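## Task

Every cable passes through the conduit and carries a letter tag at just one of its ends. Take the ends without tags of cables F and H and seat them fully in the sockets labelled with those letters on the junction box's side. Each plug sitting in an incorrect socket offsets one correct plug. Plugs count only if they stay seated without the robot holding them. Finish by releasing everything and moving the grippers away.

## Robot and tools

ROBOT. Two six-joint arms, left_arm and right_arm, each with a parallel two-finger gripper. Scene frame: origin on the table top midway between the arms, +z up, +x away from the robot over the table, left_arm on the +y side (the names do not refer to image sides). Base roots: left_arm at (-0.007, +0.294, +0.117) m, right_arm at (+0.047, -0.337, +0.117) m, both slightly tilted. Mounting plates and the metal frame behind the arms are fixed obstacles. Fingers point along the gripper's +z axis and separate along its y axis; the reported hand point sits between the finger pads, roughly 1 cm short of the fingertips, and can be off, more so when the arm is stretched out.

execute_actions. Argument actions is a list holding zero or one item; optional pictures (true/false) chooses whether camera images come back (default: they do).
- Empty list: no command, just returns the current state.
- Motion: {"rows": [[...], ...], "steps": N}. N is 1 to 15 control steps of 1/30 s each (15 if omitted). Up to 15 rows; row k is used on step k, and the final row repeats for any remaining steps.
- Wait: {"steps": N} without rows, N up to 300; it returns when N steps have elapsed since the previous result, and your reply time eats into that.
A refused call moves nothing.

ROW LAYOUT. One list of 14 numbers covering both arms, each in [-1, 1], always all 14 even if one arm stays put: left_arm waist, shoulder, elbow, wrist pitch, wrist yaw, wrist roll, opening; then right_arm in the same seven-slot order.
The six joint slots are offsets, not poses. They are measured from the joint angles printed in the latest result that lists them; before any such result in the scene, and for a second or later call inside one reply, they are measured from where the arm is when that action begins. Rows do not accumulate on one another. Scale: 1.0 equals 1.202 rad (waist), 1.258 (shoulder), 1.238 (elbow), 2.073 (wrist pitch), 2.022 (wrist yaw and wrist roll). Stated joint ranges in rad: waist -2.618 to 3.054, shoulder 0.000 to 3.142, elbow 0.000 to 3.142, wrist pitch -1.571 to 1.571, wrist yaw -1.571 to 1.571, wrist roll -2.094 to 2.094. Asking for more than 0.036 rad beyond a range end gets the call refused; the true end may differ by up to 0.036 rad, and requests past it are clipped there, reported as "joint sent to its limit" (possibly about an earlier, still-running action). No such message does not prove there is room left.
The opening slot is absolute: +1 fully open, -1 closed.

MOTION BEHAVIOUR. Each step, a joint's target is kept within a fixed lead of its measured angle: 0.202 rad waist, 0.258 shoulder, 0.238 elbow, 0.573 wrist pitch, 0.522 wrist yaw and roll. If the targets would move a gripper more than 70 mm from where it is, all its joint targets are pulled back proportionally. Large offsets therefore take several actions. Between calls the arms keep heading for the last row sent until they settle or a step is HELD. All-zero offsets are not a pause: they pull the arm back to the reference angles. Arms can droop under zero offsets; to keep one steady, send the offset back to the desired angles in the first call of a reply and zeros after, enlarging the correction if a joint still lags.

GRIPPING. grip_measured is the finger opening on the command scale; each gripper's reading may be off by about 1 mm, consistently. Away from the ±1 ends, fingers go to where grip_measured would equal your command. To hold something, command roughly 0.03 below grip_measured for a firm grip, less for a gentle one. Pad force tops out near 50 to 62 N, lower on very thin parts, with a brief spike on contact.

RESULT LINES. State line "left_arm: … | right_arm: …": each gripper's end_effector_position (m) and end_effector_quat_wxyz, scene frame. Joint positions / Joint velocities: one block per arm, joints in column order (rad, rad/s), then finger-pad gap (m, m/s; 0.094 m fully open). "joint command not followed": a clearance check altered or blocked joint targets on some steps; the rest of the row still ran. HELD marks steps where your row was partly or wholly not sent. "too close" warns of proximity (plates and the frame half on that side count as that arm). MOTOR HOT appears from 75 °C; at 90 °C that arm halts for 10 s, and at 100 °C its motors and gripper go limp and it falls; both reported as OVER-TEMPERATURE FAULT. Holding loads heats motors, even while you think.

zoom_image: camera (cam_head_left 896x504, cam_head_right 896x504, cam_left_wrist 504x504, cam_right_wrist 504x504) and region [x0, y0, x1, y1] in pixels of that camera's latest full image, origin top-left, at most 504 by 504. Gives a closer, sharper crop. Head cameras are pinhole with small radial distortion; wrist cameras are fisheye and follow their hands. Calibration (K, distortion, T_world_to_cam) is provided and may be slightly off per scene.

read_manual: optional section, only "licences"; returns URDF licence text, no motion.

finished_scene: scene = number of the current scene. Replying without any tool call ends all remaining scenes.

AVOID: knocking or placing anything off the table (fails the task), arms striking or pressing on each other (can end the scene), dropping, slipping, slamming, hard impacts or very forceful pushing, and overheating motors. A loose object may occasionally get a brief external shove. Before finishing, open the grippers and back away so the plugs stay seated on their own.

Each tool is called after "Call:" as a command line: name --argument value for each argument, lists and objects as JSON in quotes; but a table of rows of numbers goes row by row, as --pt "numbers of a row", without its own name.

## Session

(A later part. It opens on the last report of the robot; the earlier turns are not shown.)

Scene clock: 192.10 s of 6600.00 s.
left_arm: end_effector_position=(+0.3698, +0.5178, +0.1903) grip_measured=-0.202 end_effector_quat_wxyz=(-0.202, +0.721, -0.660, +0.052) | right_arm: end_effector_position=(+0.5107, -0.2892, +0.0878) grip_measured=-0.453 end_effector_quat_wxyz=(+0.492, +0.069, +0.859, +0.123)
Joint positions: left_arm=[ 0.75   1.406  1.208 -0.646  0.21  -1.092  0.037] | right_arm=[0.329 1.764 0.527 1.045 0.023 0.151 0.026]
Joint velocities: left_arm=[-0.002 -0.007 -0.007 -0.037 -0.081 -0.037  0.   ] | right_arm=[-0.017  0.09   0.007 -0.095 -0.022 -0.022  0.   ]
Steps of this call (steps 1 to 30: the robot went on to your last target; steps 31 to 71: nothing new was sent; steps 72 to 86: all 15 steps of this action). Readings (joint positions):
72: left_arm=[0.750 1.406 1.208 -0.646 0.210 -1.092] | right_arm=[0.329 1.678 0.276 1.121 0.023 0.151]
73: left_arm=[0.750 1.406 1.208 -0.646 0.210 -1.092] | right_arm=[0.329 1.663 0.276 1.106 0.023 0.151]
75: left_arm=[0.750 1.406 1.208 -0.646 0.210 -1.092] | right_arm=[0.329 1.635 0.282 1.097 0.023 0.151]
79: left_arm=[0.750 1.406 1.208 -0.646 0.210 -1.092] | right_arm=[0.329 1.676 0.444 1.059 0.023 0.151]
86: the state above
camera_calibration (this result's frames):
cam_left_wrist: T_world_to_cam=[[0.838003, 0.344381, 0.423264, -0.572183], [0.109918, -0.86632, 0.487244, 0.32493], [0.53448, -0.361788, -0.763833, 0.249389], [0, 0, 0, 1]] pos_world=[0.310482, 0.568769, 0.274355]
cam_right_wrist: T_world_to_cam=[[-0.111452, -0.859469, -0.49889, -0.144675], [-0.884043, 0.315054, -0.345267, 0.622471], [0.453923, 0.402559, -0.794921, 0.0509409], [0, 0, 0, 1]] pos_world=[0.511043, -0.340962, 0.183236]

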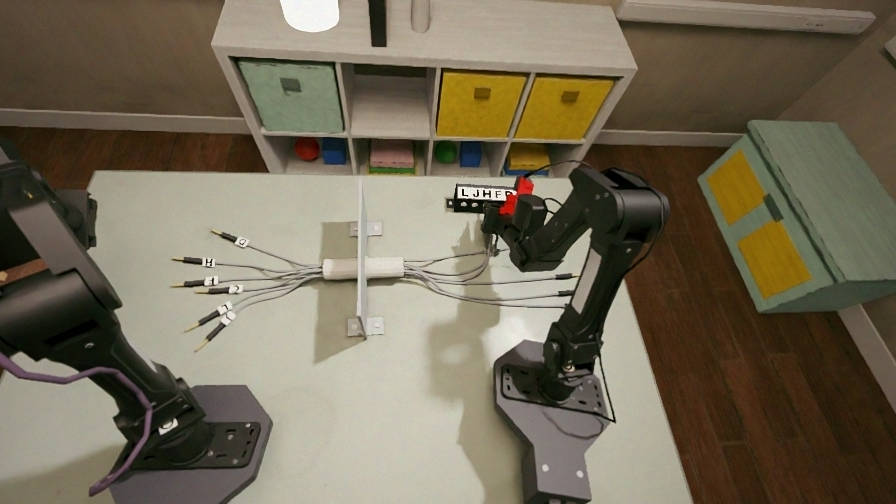

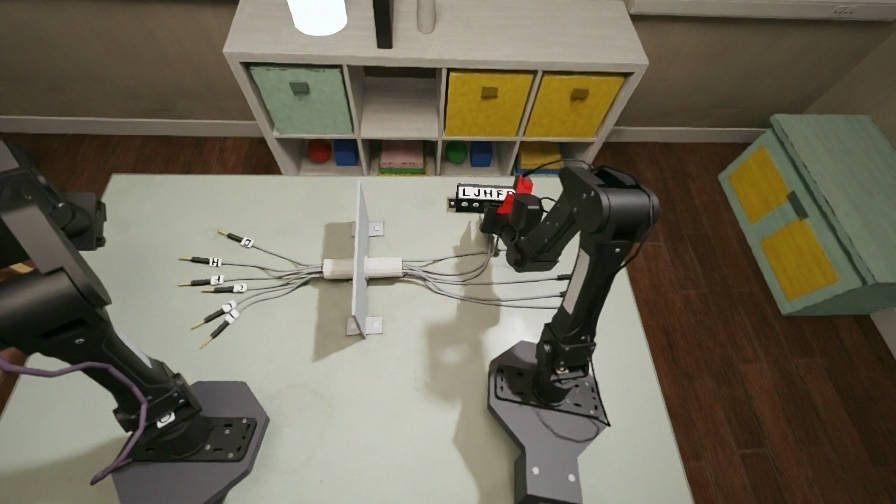

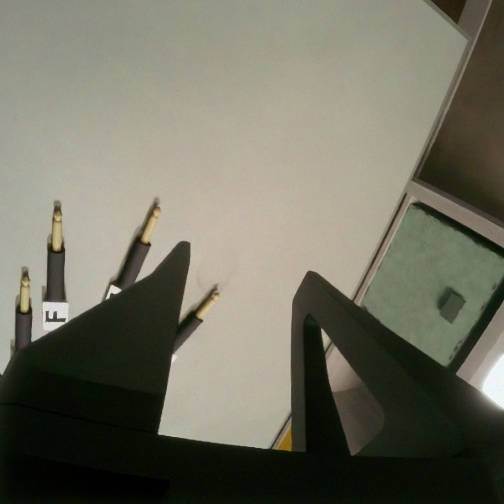

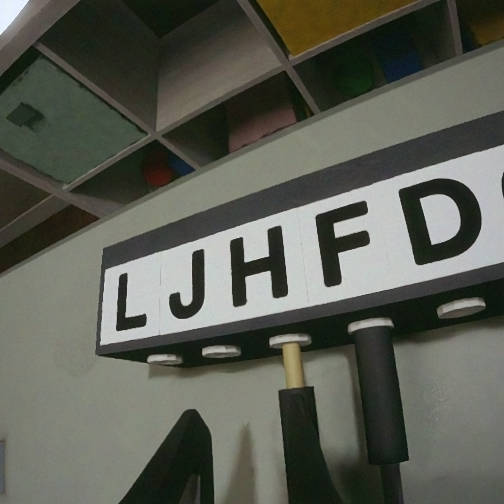

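Call:
execute_actions --actions '[{"rows":[[0,0,0,0,0,0,-0.2,0,0,-0.08,0.03,0,0,-0.45],[0,0,0,0,0,0,-0.2,0,0,-0.08,0.03,0,0,-0.45],[0,0,0,0,0,0,-0.2,0,0,-0.08,0.03,0,0,-0.45],[0,0,0,0,0,0,-0.2,0,0,-0.08,0.03,0,0,-0.45],[0,0,0,0,0,0,-0.2,0,0.03,-0.08,0.045,0,0,-0.45],[0,0,0,0,0,0,-0.2,0,0.05,-0.08,0.055,0,0,-0.45]],"steps":15}]'

Scene clock: 195.23 s of 6600.00 s.
left_arm: end_effector_position=(+0.3699, +0.5176, +0.1903) grip_measured=-0.202 end_effector_quat_wxyz=(-0.201, +0.721, -0.660, +0.052) | right_arm: end_effector_position=(+0.4816, -0.2879, +0.0628) grip_measured=-0.453 end_effector_quat_wxyz=(+0.469, +0.067, +0.872, +0.121)
Joint positions: left_arm=[ 0.75   1.406  1.208 -0.646  0.211 -1.092  0.037] | right_arm=[0.329 1.818 0.442 1.131 0.023 0.151 0.026]
Joint velocities: left_arm=[ 0.012 -0.002  0.002  0.022  0.022  0.007  0.   ] | right_arm=[-0.012  0.012  0.007  0.051 -0.037 -0.022 -0.001]
Steps of this call (steps 1 to 15: the robot went on to your last target; steps 16 to 79: nothing new was sent; steps 80 to 94: all 15 steps of this action). Readings (joint positions):
80: left_arm=[0.750 1.406 1.208 -0.646 0.210 -1.092] | right_arm=[0.329 1.765 0.518 1.048 0.023 0.151]
81: left_arm=[0.750 1.406 1.208 -0.646 0.211 -1.092] | right_arm=[0.329 1.765 0.498 1.069 0.023 0.151]
83: left_arm=[0.750 1.406 1.208 -0.646 0.211 -1.092] | right_arm=[0.329 1.765 0.460 1.077 0.023 0.151]
87: left_arm=[0.750 1.406 1.208 -0.646 0.211 -1.092] | right_arm=[0.329 1.804 0.442 1.107 0.023 0.151]
94: the state above
camera_calibration (this result's frames):
cam_left_wrist: T_world_to_cam=[[0.837926, 0.344364, 0.42343, -0.57221], [0.109241, -0.865941, 0.48807, 0.324667], [0.534739, -0.362711, -0.763214, 0.249531], [0, 0, 0, 1]] pos_world=[0.310569, 0.568698, 0.274276]
cam_right_wrist: T_world_to_cam=[[-0.129844, -0.863098, -0.48806, -0.152186], [-0.903663, 0.305594, -0.300009, 0.591553], [0.408086, 0.402088, -0.819629, 0.0673537], [0, 0, 0, 1]] pos_world=[0.487318, -0.339209, 0.1584]

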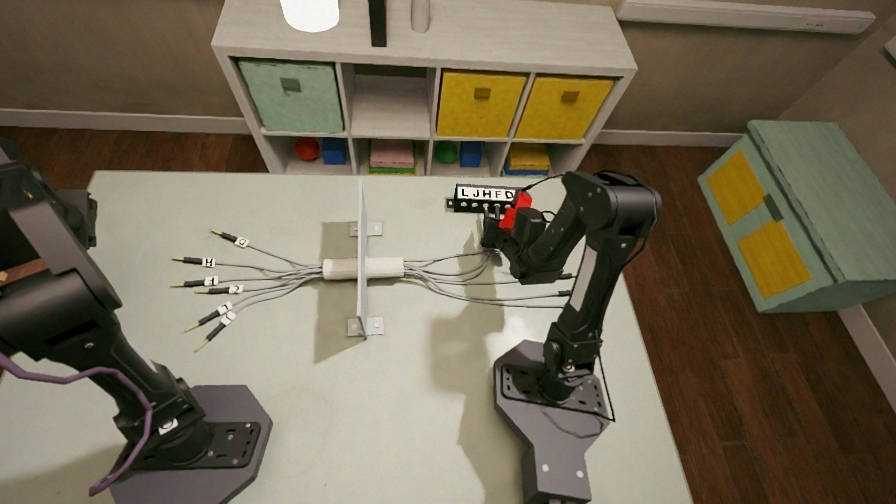

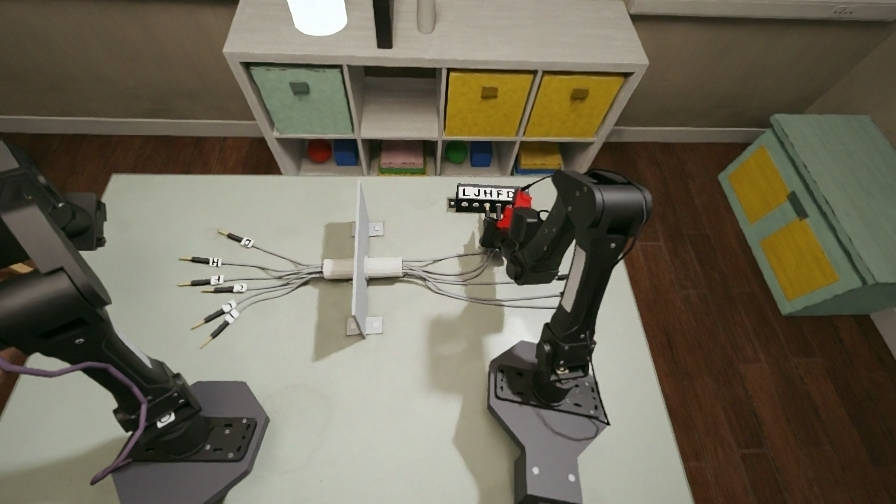

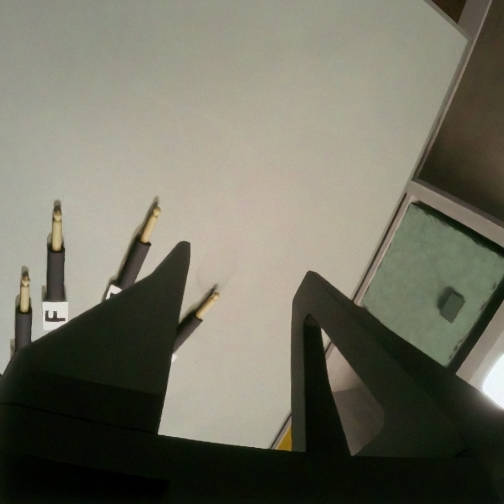

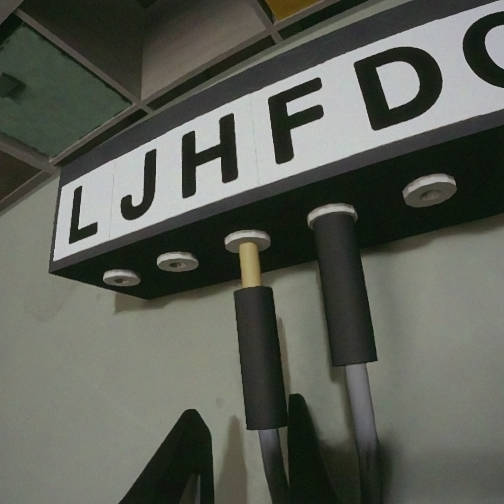

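Call:
execute_actions --actions '[{"rows":[[0,0,0,0,0,0,-0.2,-0.022,0,0,0,0,0,-0.45],[0,0,0,0,0,0,-0.2,-0.022,0,0,0,0,0,-0.45],[0,0,0,0,0,0,-0.2,-0.022,0,0,0,0,0,-0.45],[0,0,0,0,0,0,-0.2,-0.022,0.025,0,0.008,0,0,-0.45],[0,0,0,0,0,0,-0.2,-0.022,0.035,0.03,0.008,0,0,-0.45]],"steps":15}]'

Scene clock: 196.43 s of 6600.00 s.
left_arm: end_effector_position=(+0.3700, +0.5175, +0.1903) grip_measured=-0.202 end_effector_quat_wxyz=(-0.201, +0.721, -0.661, +0.053) | right_arm: end_effector_position=(+0.4820, -0.2939, +0.0540) grip_measured=-0.453 end_effector_quat_wxyz=(+0.464, +0.073, +0.875, +0.114)
Joint positions: left_arm=[ 0.75   1.406  1.208 -0.646  0.212 -1.092  0.037] | right_arm=[0.312 1.851 0.452 1.142 0.023 0.151 0.026]
Joint velocities: left_arm=[ 0.012  0.007  0.012 -0.037  0.022  0.022  0.   ] | right_arm=[ 0.007 -0.027 -0.002  0.022  0.007 -0.007  0.   ]
Steps of this call (steps 1 to 15: the robot went on to your last target; steps 16 to 21: nothing new was sent; steps 22 to 36: all 15 steps of this action). Readings (joint positions):
22: left_arm=[0.750 1.406 1.208 -0.646 0.211 -1.092] | right_arm=[0.328 1.818 0.442 1.141 0.023 0.151]
23: left_arm=[0.750 1.406 1.208 -0.646 0.211 -1.092] | right_arm=[0.324 1.818 0.442 1.141 0.023 0.151]
25: left_arm=[0.750 1.406 1.208 -0.646 0.212 -1.092] | right_arm=[0.316 1.820 0.442 1.141 0.023 0.151]
29: left_arm=[0.750 1.406 1.208 -0.646 0.212 -1.092] | right_arm=[0.312 1.846 0.451 1.142 0.023 0.151]
36: the state above
camera_calibration (this result's frames):
cam_left_wrist: T_world_to_cam=[[0.837875, 0.344353, 0.42354, -0.572228], [0.108789, -0.865688, 0.48862, 0.324491], [0.534912, -0.363326, -0.7628, 0.249626], [0, 0, 0, 1]] pos_world=[0.310626, 0.568652, 0.274224]
cam_right_wrist: T_world_to_cam=[[-0.14834, -0.864267, -0.480665, -0.153454], [-0.90326, 0.316296, -0.289964, 0.593558], [0.402638, 0.391152, -0.827576, 0.0621981], [0, 0, 0, 1]] pos_world=[0.488331, -0.344695, 0.149824]

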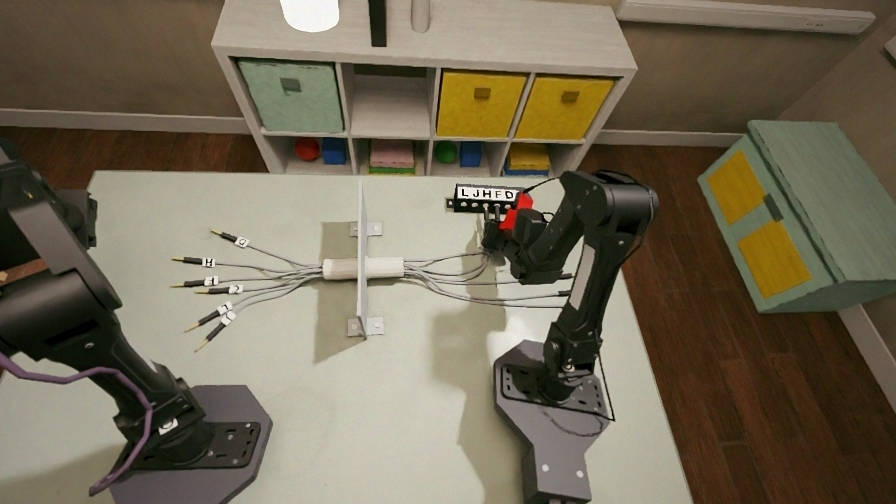

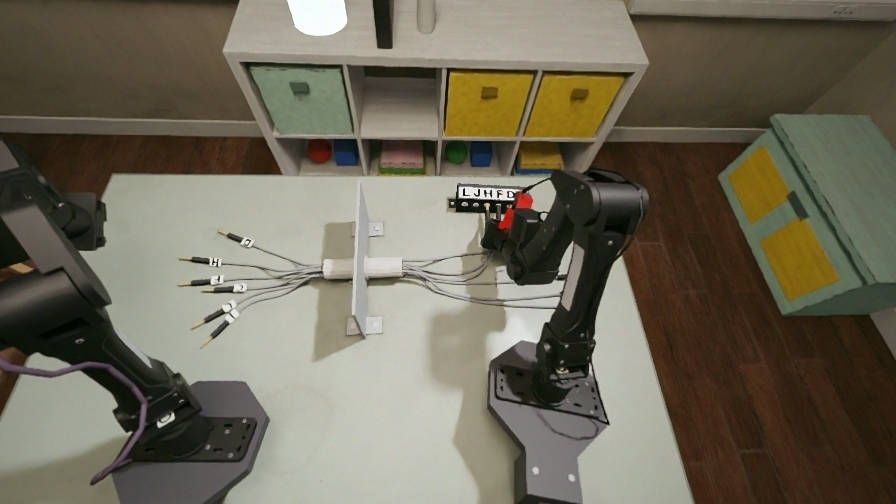

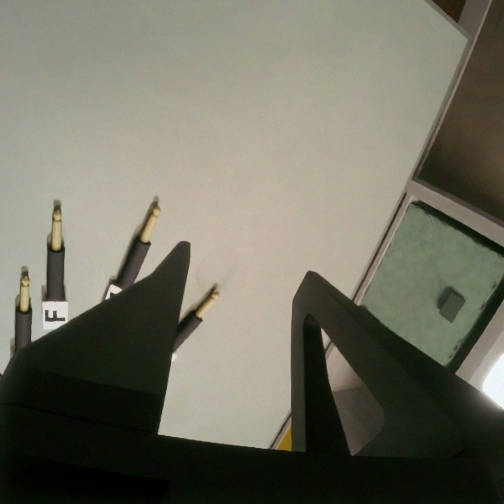

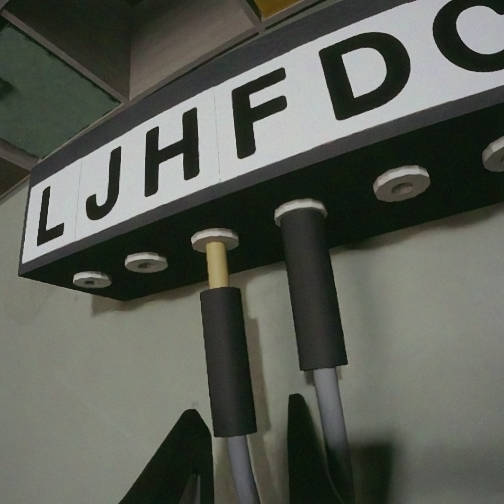

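Call:
execute_actions --actions '[{"rows":[[0,0,0,0,0,0,-0.2,0,0.028,0.08,-0.011,0,0,-0.45]],"steps":15}]'

Scene clock: 197.93 s of 6600.00 s.
left_arm: end_effector_position=(+0.3701, +0.5173, +0.1903) grip_measured=-0.202 end_effector_quat_wxyz=(-0.201, +0.721, -0.661, +0.053) | right_arm: end_effector_position=(+0.5062, -0.2930, +0.0604) grip_measured=-0.453 end_effector_quat_wxyz=(+0.482, +0.074, +0.866, +0.116)
Joint positions: left_arm=[ 0.75   1.406  1.208 -0.646  0.213 -1.092  0.037] | right_arm=[0.312 1.875 0.53  1.127 0.023 0.151 0.026]
Joint velocities: left_arm=[ 0.002  0.007  0.007 -0.037 -0.037  0.051  0.   ] | right_arm=[-0.017  0.007 -0.002 -0.095  0.037  0.051 -0.   ]
Steps of this call (steps 1 to 15: the robot went on to your last target; steps 16 to 30: nothing new was sent; steps 31 to 45: all 15 steps of this action). Readings (joint positions):
31: left_arm=[0.750 1.406 1.208 -0.646 0.213 -1.092] | right_arm=[0.312 1.853 0.460 1.138 0.023 0.151]
32: left_arm=[0.750 1.406 1.208 -0.646 0.213 -1.092] | right_arm=[0.312 1.862 0.479 1.131 0.023 0.151]
34: left_arm=[0.750 1.406 1.208 -0.646 0.213 -1.092] | right_arm=[0.312 1.874 0.515 1.128 0.023 0.151]
38: left_arm=[0.750 1.406 1.208 -0.646 0.213 -1.092] | right_arm=[0.312 1.875 0.530 1.128 0.023 0.151]
45: the state above
camera_calibration (this result's frames):
cam_left_wrist: T_world_to_cam=[[0.837798, 0.344336, 0.423706, -0.572255], [0.108112, -0.865307, 0.489444, 0.324227], [0.53517, -0.364248, -0.762179, 0.249768], [0, 0, 0, 1]] pos_world=[0.310713, 0.568581, 0.274145]
cam_right_wrist: T_world_to_cam=[[-0.134668, -0.861787, -0.489068, -0.151631], [-0.889136, 0.322955, -0.32425, 0.61379], [0.437381, 0.391182, -0.809737, 0.0387484], [0, 0, 0, 1]] pos_world=[0.508375, -0.344057, 0.15624]

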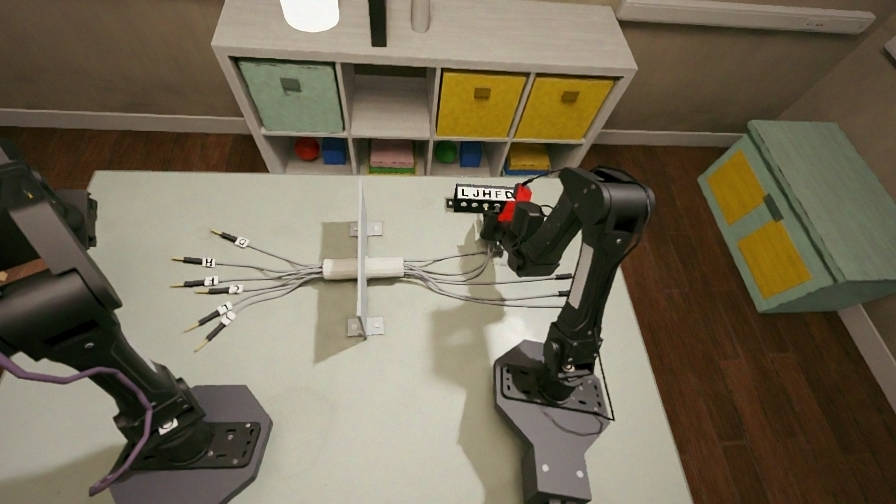

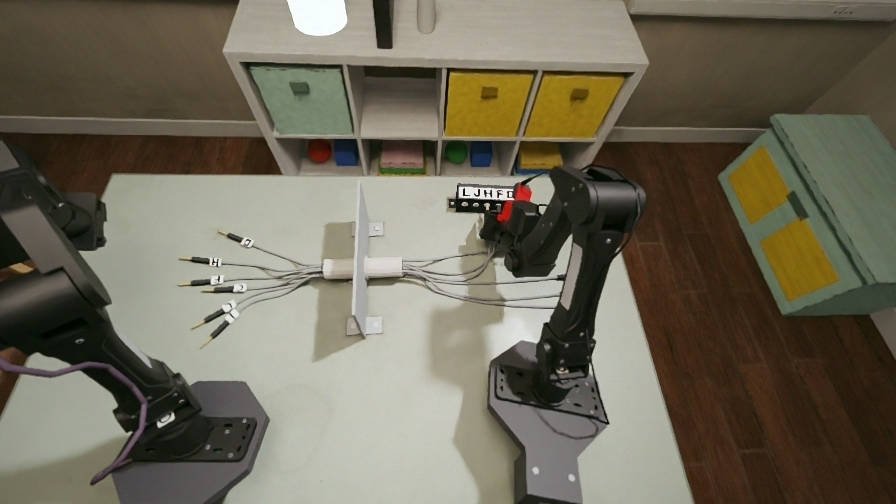

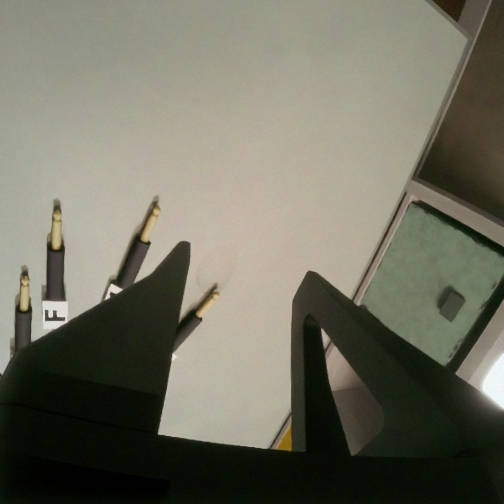

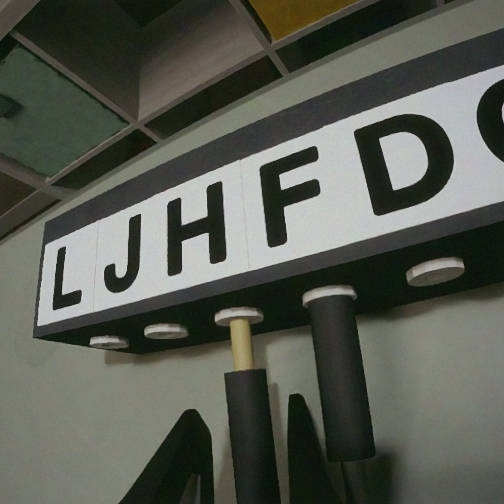

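Call:
execute_actions --actions '[{"rows":[[0,0,0,0,0,0,-0.2,0,0,-0.028,0,0,0,-0.45],[0,0,0,0,0,0,-0.2,0,0,-0.028,0,0,0,-0.45],[0,0,0,0,0,0,-0.2,0,0,-0.028,0,0,0,-0.45],[0,0,0,0,0,0,-0.2,0,0.02,-0.028,0,0,0,-0.45]],"steps":15}]'

Scene clock: 199.53 s of 6600.00 s.
left_arm: end_effector_position=(+0.3701, +0.5172, +0.1903) grip_measured=-0.202 end_effector_quat_wxyz=(-0.201, +0.721, -0.661, +0.054) | right_arm: end_effector_position=(+0.4991, -0.2923, +0.0529) grip_measured=-0.453 end_effector_quat_wxyz=(+0.471, +0.073, +0.871, +0.115)
Joint positions: left_arm=[ 0.75   1.406  1.208 -0.646  0.214 -1.092  0.037] | right_arm=[0.312 1.885 0.517 1.127 0.023 0.151 0.026]
Joint velocities: left_arm=[ 0.022 -0.012 -0.017  0.037 -0.007 -0.007 -0.   ] | right_arm=[-0.017 -0.007 -0.002  0.051  0.022 -0.11  -0.   ]
Steps of this call (steps 1 to 15: the robot went on to your last target; steps 16 to 33: nothing new was sent; steps 34 to 48: all 15 steps of this action). Readings (joint positions):
34: left_arm=[0.750 1.406 1.208 -0.646 0.213 -1.092] | right_arm=[0.312 1.875 0.529 1.127 0.023 0.151]
35: left_arm=[0.750 1.406 1.208 -0.646 0.213 -1.092] | right_arm=[0.312 1.875 0.527 1.127 0.023 0.151]
37: left_arm=[0.750 1.406 1.208 -0.646 0.214 -1.092] | right_arm=[0.312 1.876 0.519 1.127 0.023 0.151]
41: left_arm=[0.750 1.406 1.208 -0.646 0.214 -1.092] | right_arm=[0.312 1.885 0.517 1.127 0.023 0.151]
48: the state above
camera_calibration (this result's frames):
cam_left_wrist: T_world_to_cam=[[0.837746, 0.344325, 0.423817, -0.572273], [0.10766, -0.865052, 0.489993, 0.324051], [0.535341, -0.364862, -0.761765, 0.249862], [0, 0, 0, 1]] pos_world=[0.31077, 0.568534, 0.274092]
cam_right_wrist: T_world_to_cam=[[-0.142751, -0.863237, -0.484194, -0.152329], [-0.898002, 0.31867, -0.303385, 0.606894], [0.416191, 0.391499, -0.820679, 0.0467086], [0, 0, 0, 1]] pos_world=[0.503807, -0.343182, 0.148698]

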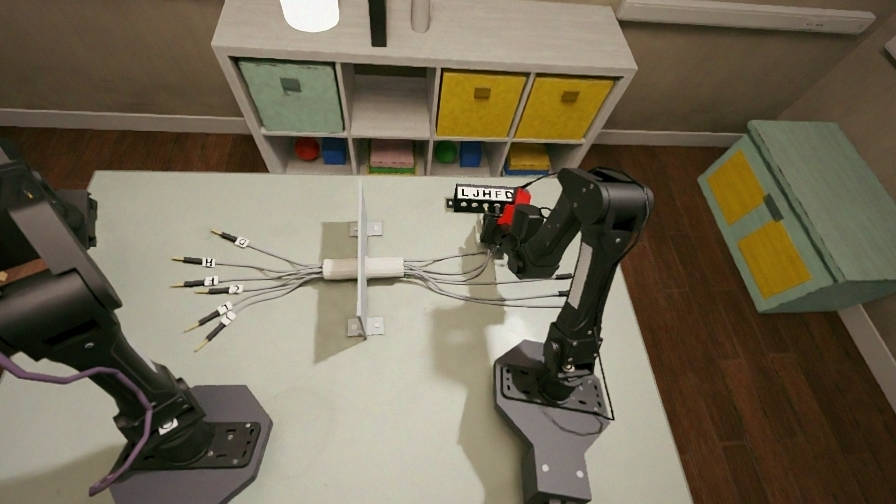

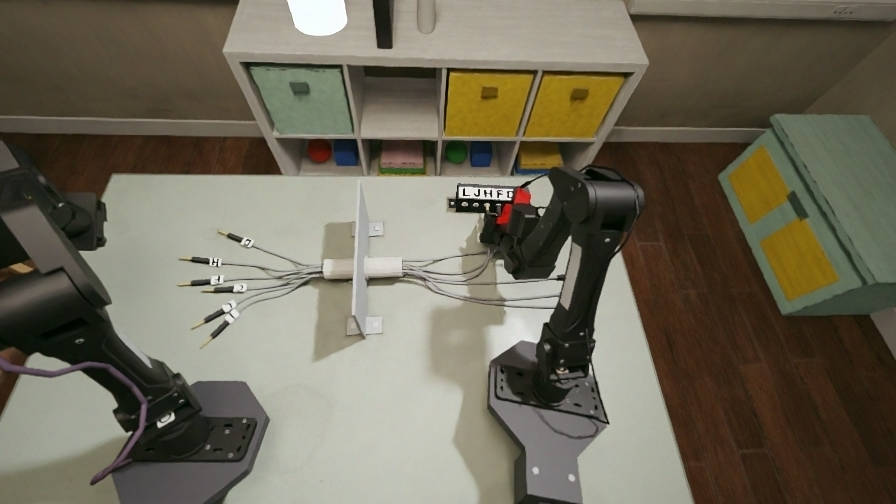

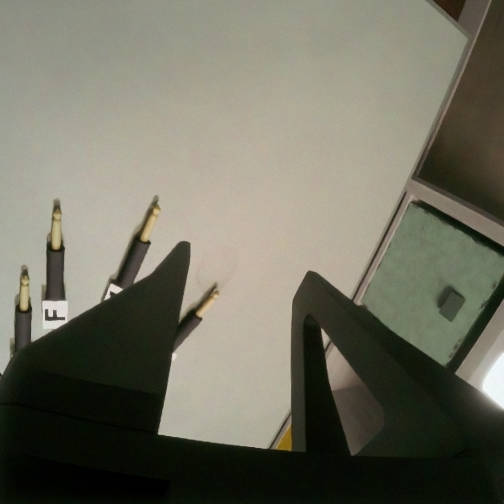

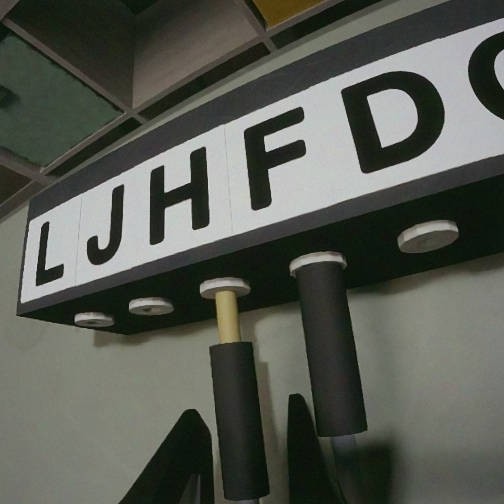

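Call:
execute_actions --actions '[{"rows":[[0,0,0,0,0,0,-0.2,0,0.012,-0.026,0,0,0,-0.45],[0,0,0,0,0,0,-0.2,0,0.012,-0.026,0,0,0,-0.45],[0,0,0,0,0,0,-0.2,0,0.012,-0.026,0,0,0,-0.45],[0,0,0,0,0,0,-0.2,0,0.012,-0.026,0,0,0,-0.45],[0,0,0,0,0,0,-0.2,0,0.012,-0.026,0,0,0,-0.45],[0,0,0,0,0,0,-0.2,0,0.012,-0.026,0,0,0,-0.45],[0,0,0,0,0,0,-0.2,0,0.012,-0.026,0,0,0,-0.65],[0,0,0,0,0,0,-0.2,0,0.012,-0.026,0,0,0,-0.87]],"steps":15}]'

Scene clock: 200.97 s of 6600.00 s.
left_arm: end_effector_position=(+0.3703, +0.5170, +0.1903) grip_measured=-0.202 end_effector_quat_wxyz=(-0.201, +0.721, -0.661, +0.054) | right_arm: end_effector_position=(+0.4988, -0.2896, +0.0537) grip_measured=-0.774 end_effector_quat_wxyz=(+0.472, +0.071, +0.871, +0.120)
Joint positions: left_arm=[ 0.75   1.406  1.208 -0.646  0.215 -1.092  0.037] | right_arm=[0.314 1.885 0.515 1.131 0.014 0.152 0.011]
Joint velocities: left_arm=[-0.002  0.012 -0.002 -0.037  0.007  0.037  0.001] | right_arm=[-0.002  0.002 -0.007  0.022 -0.051 -0.037  0.   ]
Steps of this call (steps 1 to 15: the robot went on to your last target; steps 16 to 28: nothing new was sent; steps 29 to 43: all 15 steps of this action). Readings (joint positions):
29: left_arm=[0.750 1.406 1.208 -0.646 0.215 -1.092] | right_arm=[0.312 1.885 0.517 1.127 0.023 0.151]
30: left_arm=[0.750 1.406 1.208 -0.646 0.215 -1.092] | right_arm=[0.312 1.885 0.517 1.127 0.023 0.151]
32: left_arm=[0.750 1.406 1.208 -0.646 0.215 -1.092] | right_arm=[0.312 1.885 0.517 1.127 0.022 0.151]
36: left_arm=[0.750 1.406 1.208 -0.646 0.215 -1.092] | right_arm=[0.312 1.885 0.515 1.129 0.013 0.151]
43: the state above
camera_calibration (this result's frames):
cam_left_wrist: T_world_to_cam=[[0.837669, 0.344309, 0.423983, -0.5723], [0.106982, -0.86467, 0.490817, 0.323787], [0.535598, -0.365783, -0.761142, 0.250004], [0, 0, 0, 1]] pos_world=[0.310857, 0.568463, 0.274014]
cam_right_wrist: T_world_to_cam=[[-0.133447, -0.860923, -0.490922, -0.153214], [-0.899875, 0.312801, -0.303943, 0.605304], [0.415232, 0.401208, -0.816465, 0.0495283], [0, 0, 0, 1]] pos_world=[0.503686, -0.341116, 0.1492]

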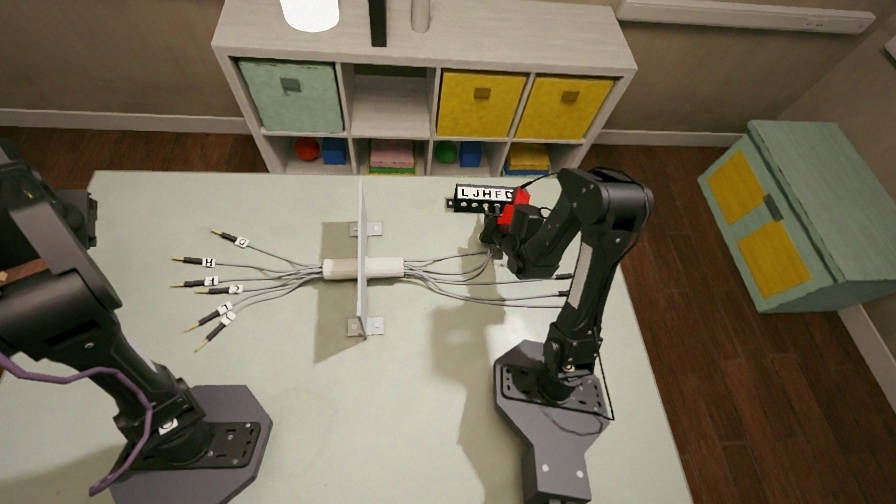

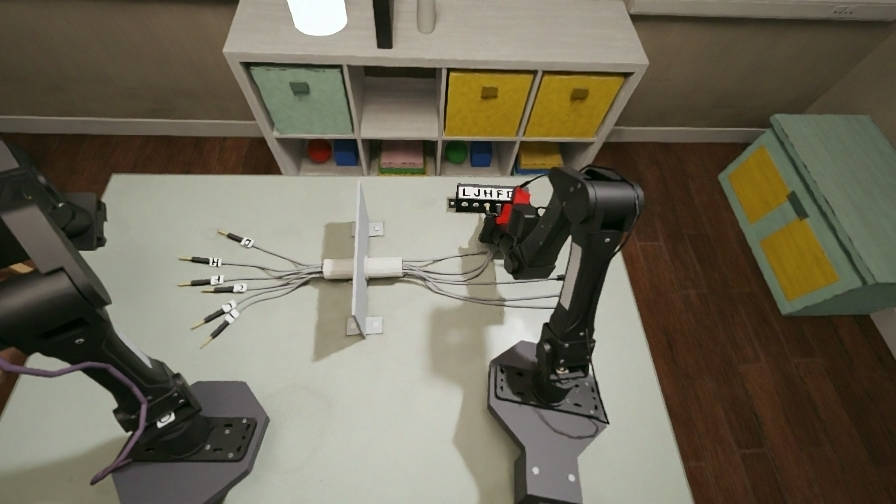

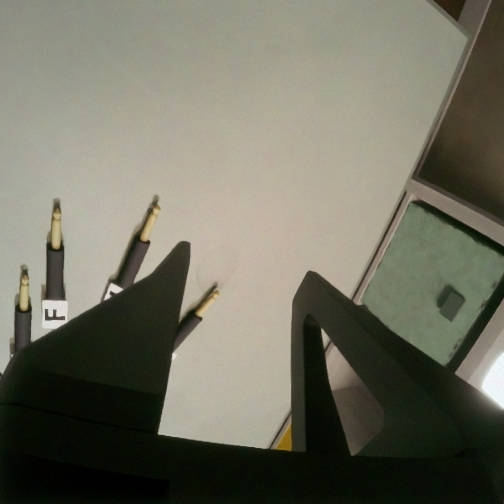

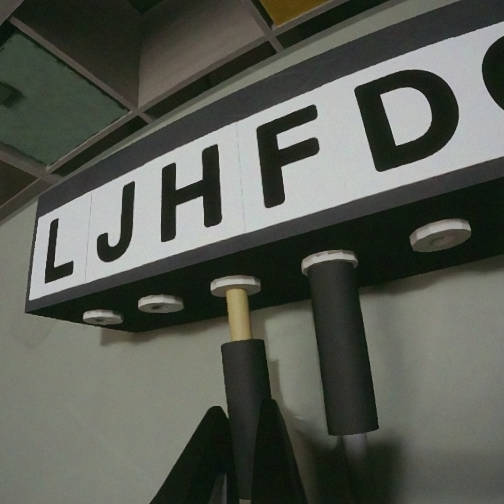

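Call:
execute_actions --actions '[{"rows":[[0,0,0,0,0,0,-0.2,0.012,0.015,0.04,0,0,0,-0.87],[0,0,0,0,0,0,-0.2,0.012,0.015,0.04,0,0,0,-0.87],[0,0,0,0,0,0,-0.2,0.012,0.025,0.06,0,0,0,-0.87],[0,0,0,0,0,0,-0.2,0.012,0.025,0.06,0,0,0,-0.87],[0,0,0,0,0,0,-0.2,0.012,0.035,0.085,0,0,0,-0.87]],"steps":15}]'

Scene clock: 202.67 s of 6600.00 s.
left_arm: end_effector_position=(+0.3703, +0.5169, +0.1903) grip_measured=-0.202 end_effector_quat_wxyz=(-0.201, +0.721, -0.661, +0.055) | right_arm: end_effector_position=(+0.5007, -0.2885, +0.0528) grip_measured=-0.774 end_effector_quat_wxyz=(+0.470, +0.071, +0.871, +0.121)
Joint positions: left_arm=[ 0.75   1.406  1.208 -0.646  0.216 -1.092  0.037] | right_arm=[0.316 1.889 0.525 1.121 0.014 0.154 0.011]
Joint velocities: left_arm=[-0.002 -0.002  0.017 -0.051 -0.051  0.022  0.   ] | right_arm=[ 0.007  0.007  0.012 -0.022  0.022  0.022 -0.001]
Steps of this call (steps 1 to 15: the robot went on to your last target; steps 16 to 36: nothing new was sent; steps 37 to 51: all 15 steps of this action). Readings (joint positions):
37: left_arm=[0.750 1.406 1.208 -0.646 0.215 -1.092] | right_arm=[0.314 1.885 0.518 1.130 0.014 0.153]
38: left_arm=[0.750 1.406 1.208 -0.646 0.215 -1.092] | right_arm=[0.315 1.885 0.519 1.126 0.013 0.153]
40: left_arm=[0.750 1.406 1.208 -0.646 0.216 -1.092] | right_arm=[0.316 1.889 0.522 1.124 0.013 0.154]
44: left_arm=[0.750 1.406 1.208 -0.646 0.216 -1.092] | right_arm=[0.316 1.889 0.525 1.121 0.014 0.154]
51: the state above
camera_calibration (this result's frames):
cam_left_wrist: T_world_to_cam=[[0.837618, 0.344298, 0.424094, -0.572317], [0.10653, -0.864414, 0.491365, 0.32361], [0.535769, -0.366397, -0.760727, 0.250098], [0, 0, 0, 1]] pos_world=[0.310915, 0.568416, 0.273961]
cam_right_wrist: T_world_to_cam=[[-0.134516, -0.859982, -0.492277, -0.15166], [-0.901177, 0.312751, -0.30011, 0.606864], [0.412049, 0.403259, -0.817066, 0.0497882], [0, 0, 0, 1]] pos_world=[0.505976, -0.340299, 0.148148]

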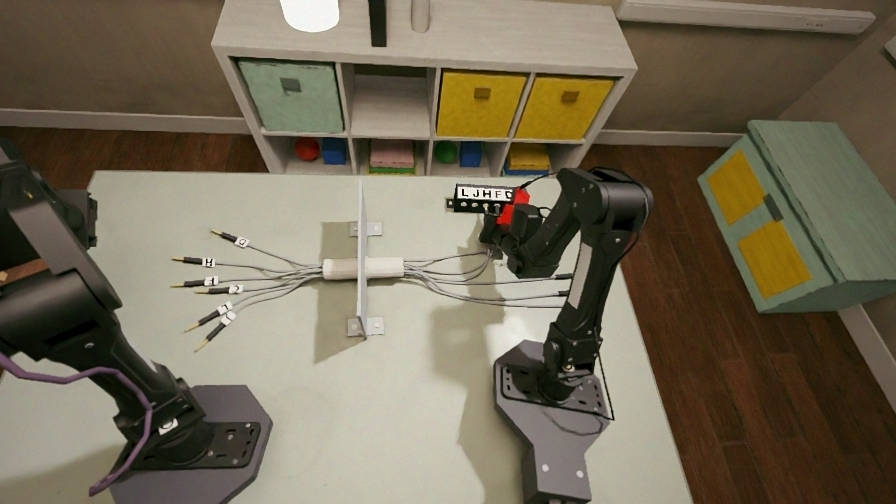

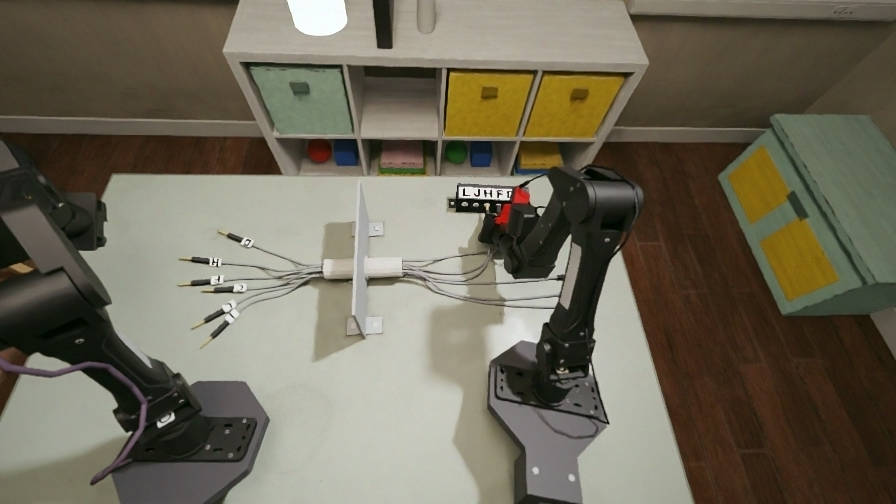

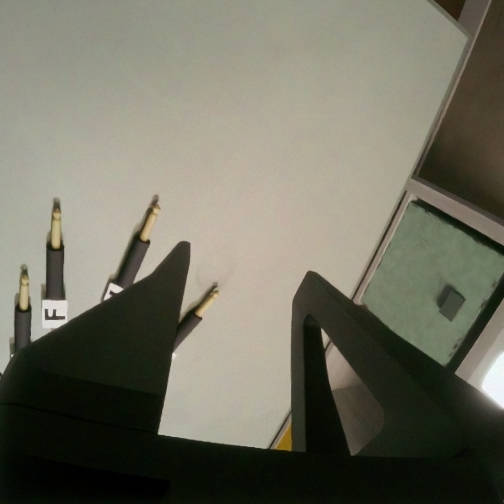

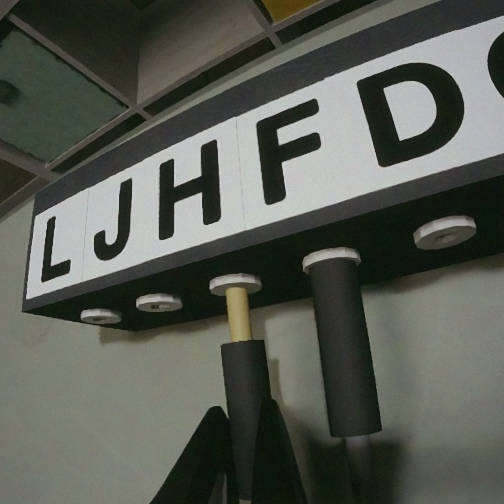

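Call:
execute_actions --actions '[{"rows":[[0,0,0,0,0,0,-0.2,0.01,0.012,0.09,0.02,0,0,-0.87],[0,0,0,0,0,0,-0.2,0.01,0.015,0.12,0.025,0,0,-0.87],[0,0,0,0,0,0,-0.2,0.01,0.018,0.15,0.025,0,0,-0.87]],"steps":15}]'

Scene clock: 203.80 s of 6600.00 s.
left_arm: end_effector_position=(+0.3704, +0.5168, +0.1903) grip_measured=-0.202 end_effector_quat_wxyz=(-0.201, +0.721, -0.661, +0.055) | right_arm: end_effector_position=(+0.5032, -0.2877, +0.0528) grip_measured=-0.774 end_effector_quat_wxyz=(+0.469, +0.073, +0.872, +0.123)
Joint positions: left_arm=[ 0.75   1.406  1.208 -0.646  0.217 -1.092  0.037] | right_arm=[0.317 1.889 0.537 1.107 0.013 0.159 0.011]
Joint velocities: left_arm=[ 0.007  0.002 -0.032  0.037  0.022  0.007  0.   ] | right_arm=[-0.002  0.007 -0.012 -0.037  0.037 -0.007  0.   ]
Steps of this call (steps 1 to 15: the robot went on to your last target; steps 16 to 19: nothing new was sent; steps 20 to 34: all 15 steps of this action). Readings (joint positions):
20: left_arm=[0.750 1.406 1.208 -0.646 0.216 -1.092] | right_arm=[0.316 1.889 0.527 1.121 0.014 0.155]
21: left_arm=[0.750 1.406 1.208 -0.646 0.216 -1.092] | right_arm=[0.316 1.889 0.530 1.118 0.013 0.156]
23: left_arm=[0.750 1.406 1.208 -0.646 0.216 -1.092] | right_arm=[0.317 1.889 0.537 1.107 0.013 0.158]
27: left_arm=[0.750 1.406 1.208 -0.646 0.217 -1.092] | right_arm=[0.317 1.889 0.537 1.107 0.013 0.159]
34: the state above
camera_calibration (this result's frames):
cam_left_wrist: T_world_to_cam=[[0.837566, 0.344287, 0.424204, -0.572335], [0.106078, -0.864158, 0.491913, 0.323434], [0.535939, -0.367011, -0.760311, 0.250192], [0, 0, 0, 1]] pos_world=[0.310972, 0.568369, 0.273909]
cam_right_wrist: T_world_to_cam=[[-0.136244, -0.857998, -0.495255, -0.149025], [-0.901832, 0.314332, -0.296468, 0.60945], [0.410044, 0.406245, -0.816596, 0.0502712], [0, 0, 0, 1]] pos_world=[0.508705, -0.339855, 0.147929]

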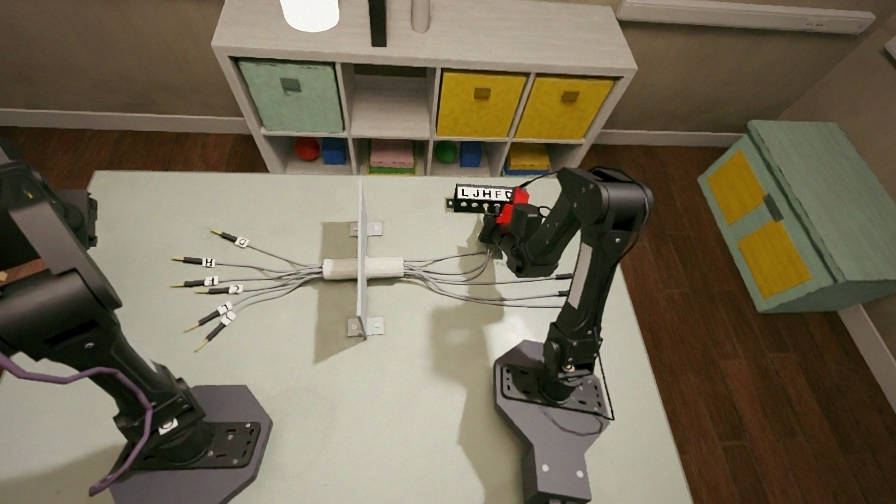

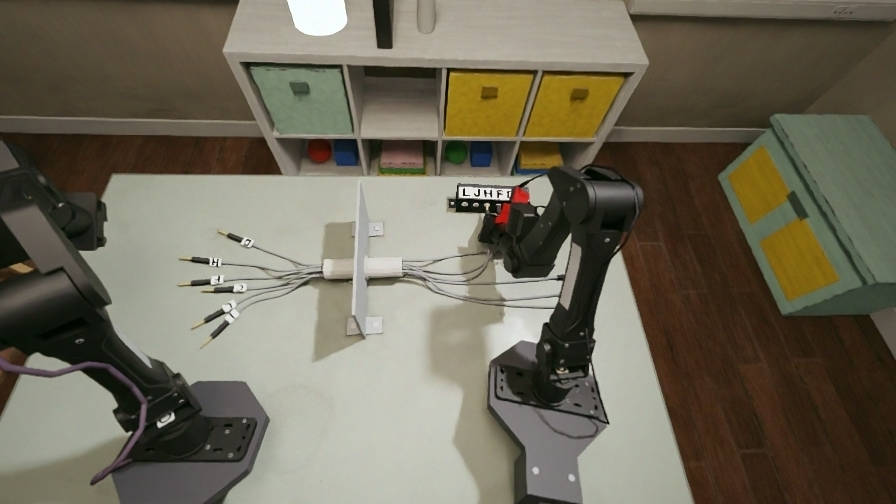

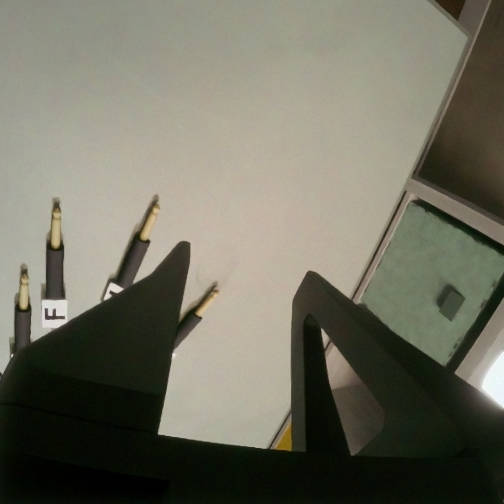

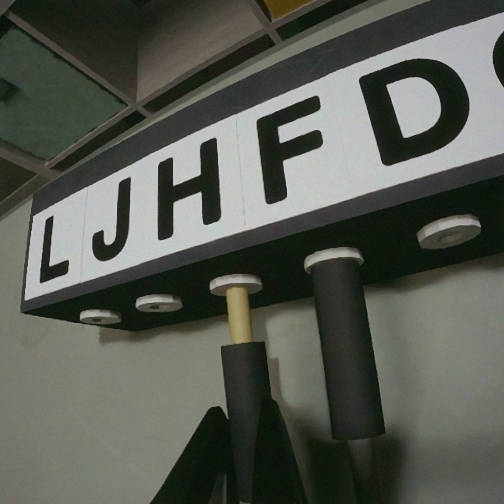

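Call:
execute_actions --actions '[{"rows":[[0,0,0,0,0,0,-0.2,0,0.035,0.06,0.01,0,0,-0.87],[0,0,0,0,0,0,-0.2,0,0.035,0.06,0.01,0,0,-0.87],[0,0,0,0,0,0,-0.2,0,0.035,0.06,0.01,0,0,-0.87],[0,0,0,0,0,0,-0.2,0,0.04,0.1,0.015,0,0,-0.87],[0,0,0,0,0,0,-0.2,0,0.04,0.1,0.015,0,0,-0.87],[0,0,0,0,0,0,-0.2,0,0.045,0.14,0.02,0,0,-0.87]],"steps":15}]'

Scene clock: 205.97 s of 6600.00 s.
left_arm: end_effector_position=(+0.3705, +0.5166, +0.1903) grip_measured=-0.202 end_effector_quat_wxyz=(-0.201, +0.721, -0.661, +0.056) | right_arm: end_effector_position=(+0.5032, -0.2877, +0.0525) grip_measured=-0.774 end_effector_quat_wxyz=(+0.468, +0.074, +0.872, +0.124)
Joint positions: left_arm=[ 0.75   1.406  1.208 -0.646  0.218 -1.092  0.037] | right_arm=[0.317 1.889 0.538 1.104 0.013 0.163 0.011]
Joint velocities: left_arm=[-0.007 -0.002 -0.012 -0.066  0.037  0.037 -0.   ] | right_arm=[ 0.002 -0.012 -0.012  0.081  0.037  0.007  0.001]
Steps of this call (steps 1 to 15: the robot went on to your last target; steps 16 to 50: nothing new was sent; steps 51 to 65: all 15 steps of this action). Readings (joint positions):
51: left_arm=[0.750 1.406 1.208 -0.646 0.217 -1.092] | right_arm=[0.317 1.889 0.533 1.107 0.013 0.159]
52: left_arm=[0.750 1.406 1.208 -0.646 0.217 -1.092] | right_arm=[0.317 1.889 0.532 1.108 0.013 0.160]
54: left_arm=[0.750 1.406 1.208 -0.646 0.218 -1.092] | right_arm=[0.317 1.889 0.532 1.109 0.013 0.160]
58: left_arm=[0.750 1.406 1.208 -0.646 0.218 -1.092] | right_arm=[0.317 1.889 0.538 1.104 0.013 0.162]
65: the state above
camera_calibration (this result's frames):
cam_left_wrist: T_world_to_cam=[[0.837489, 0.344272, 0.42437, -0.572362], [0.105399, -0.863773, 0.492734, 0.32317], [0.536194, -0.367931, -0.759686, 0.250332], [0, 0, 0, 1]] pos_world=[0.311059, 0.568298, 0.273831]
cam_right_wrist: T_world_to_cam=[[-0.139331, -0.855889, -0.498037, -0.14684], [-0.90191, 0.317329, -0.293019, 0.61007], [0.408833, 0.408358, -0.816149, 0.0511396], [0, 0, 0, 1]] pos_world=[0.508861, -0.340155, 0.147368]

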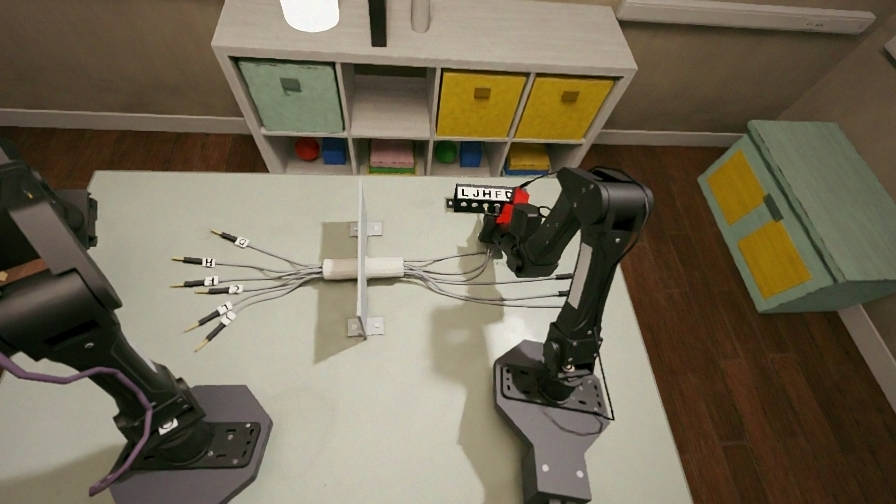

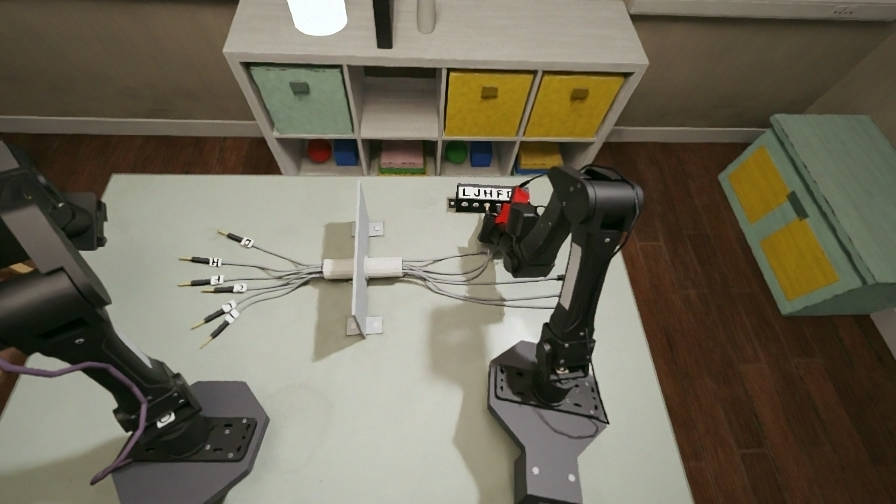

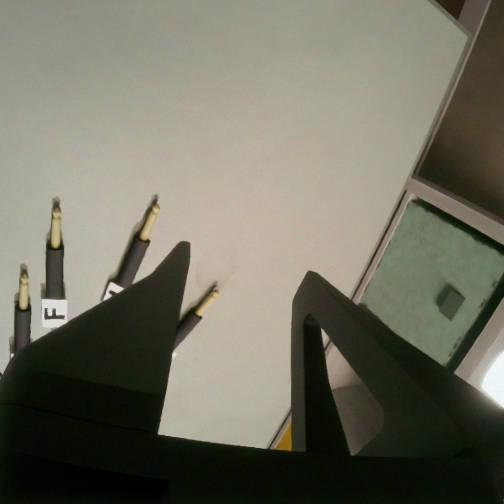

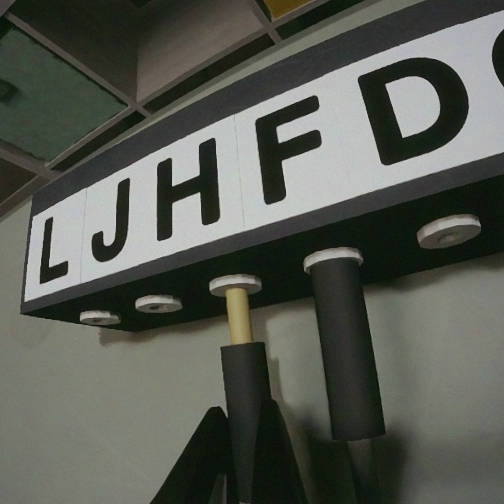

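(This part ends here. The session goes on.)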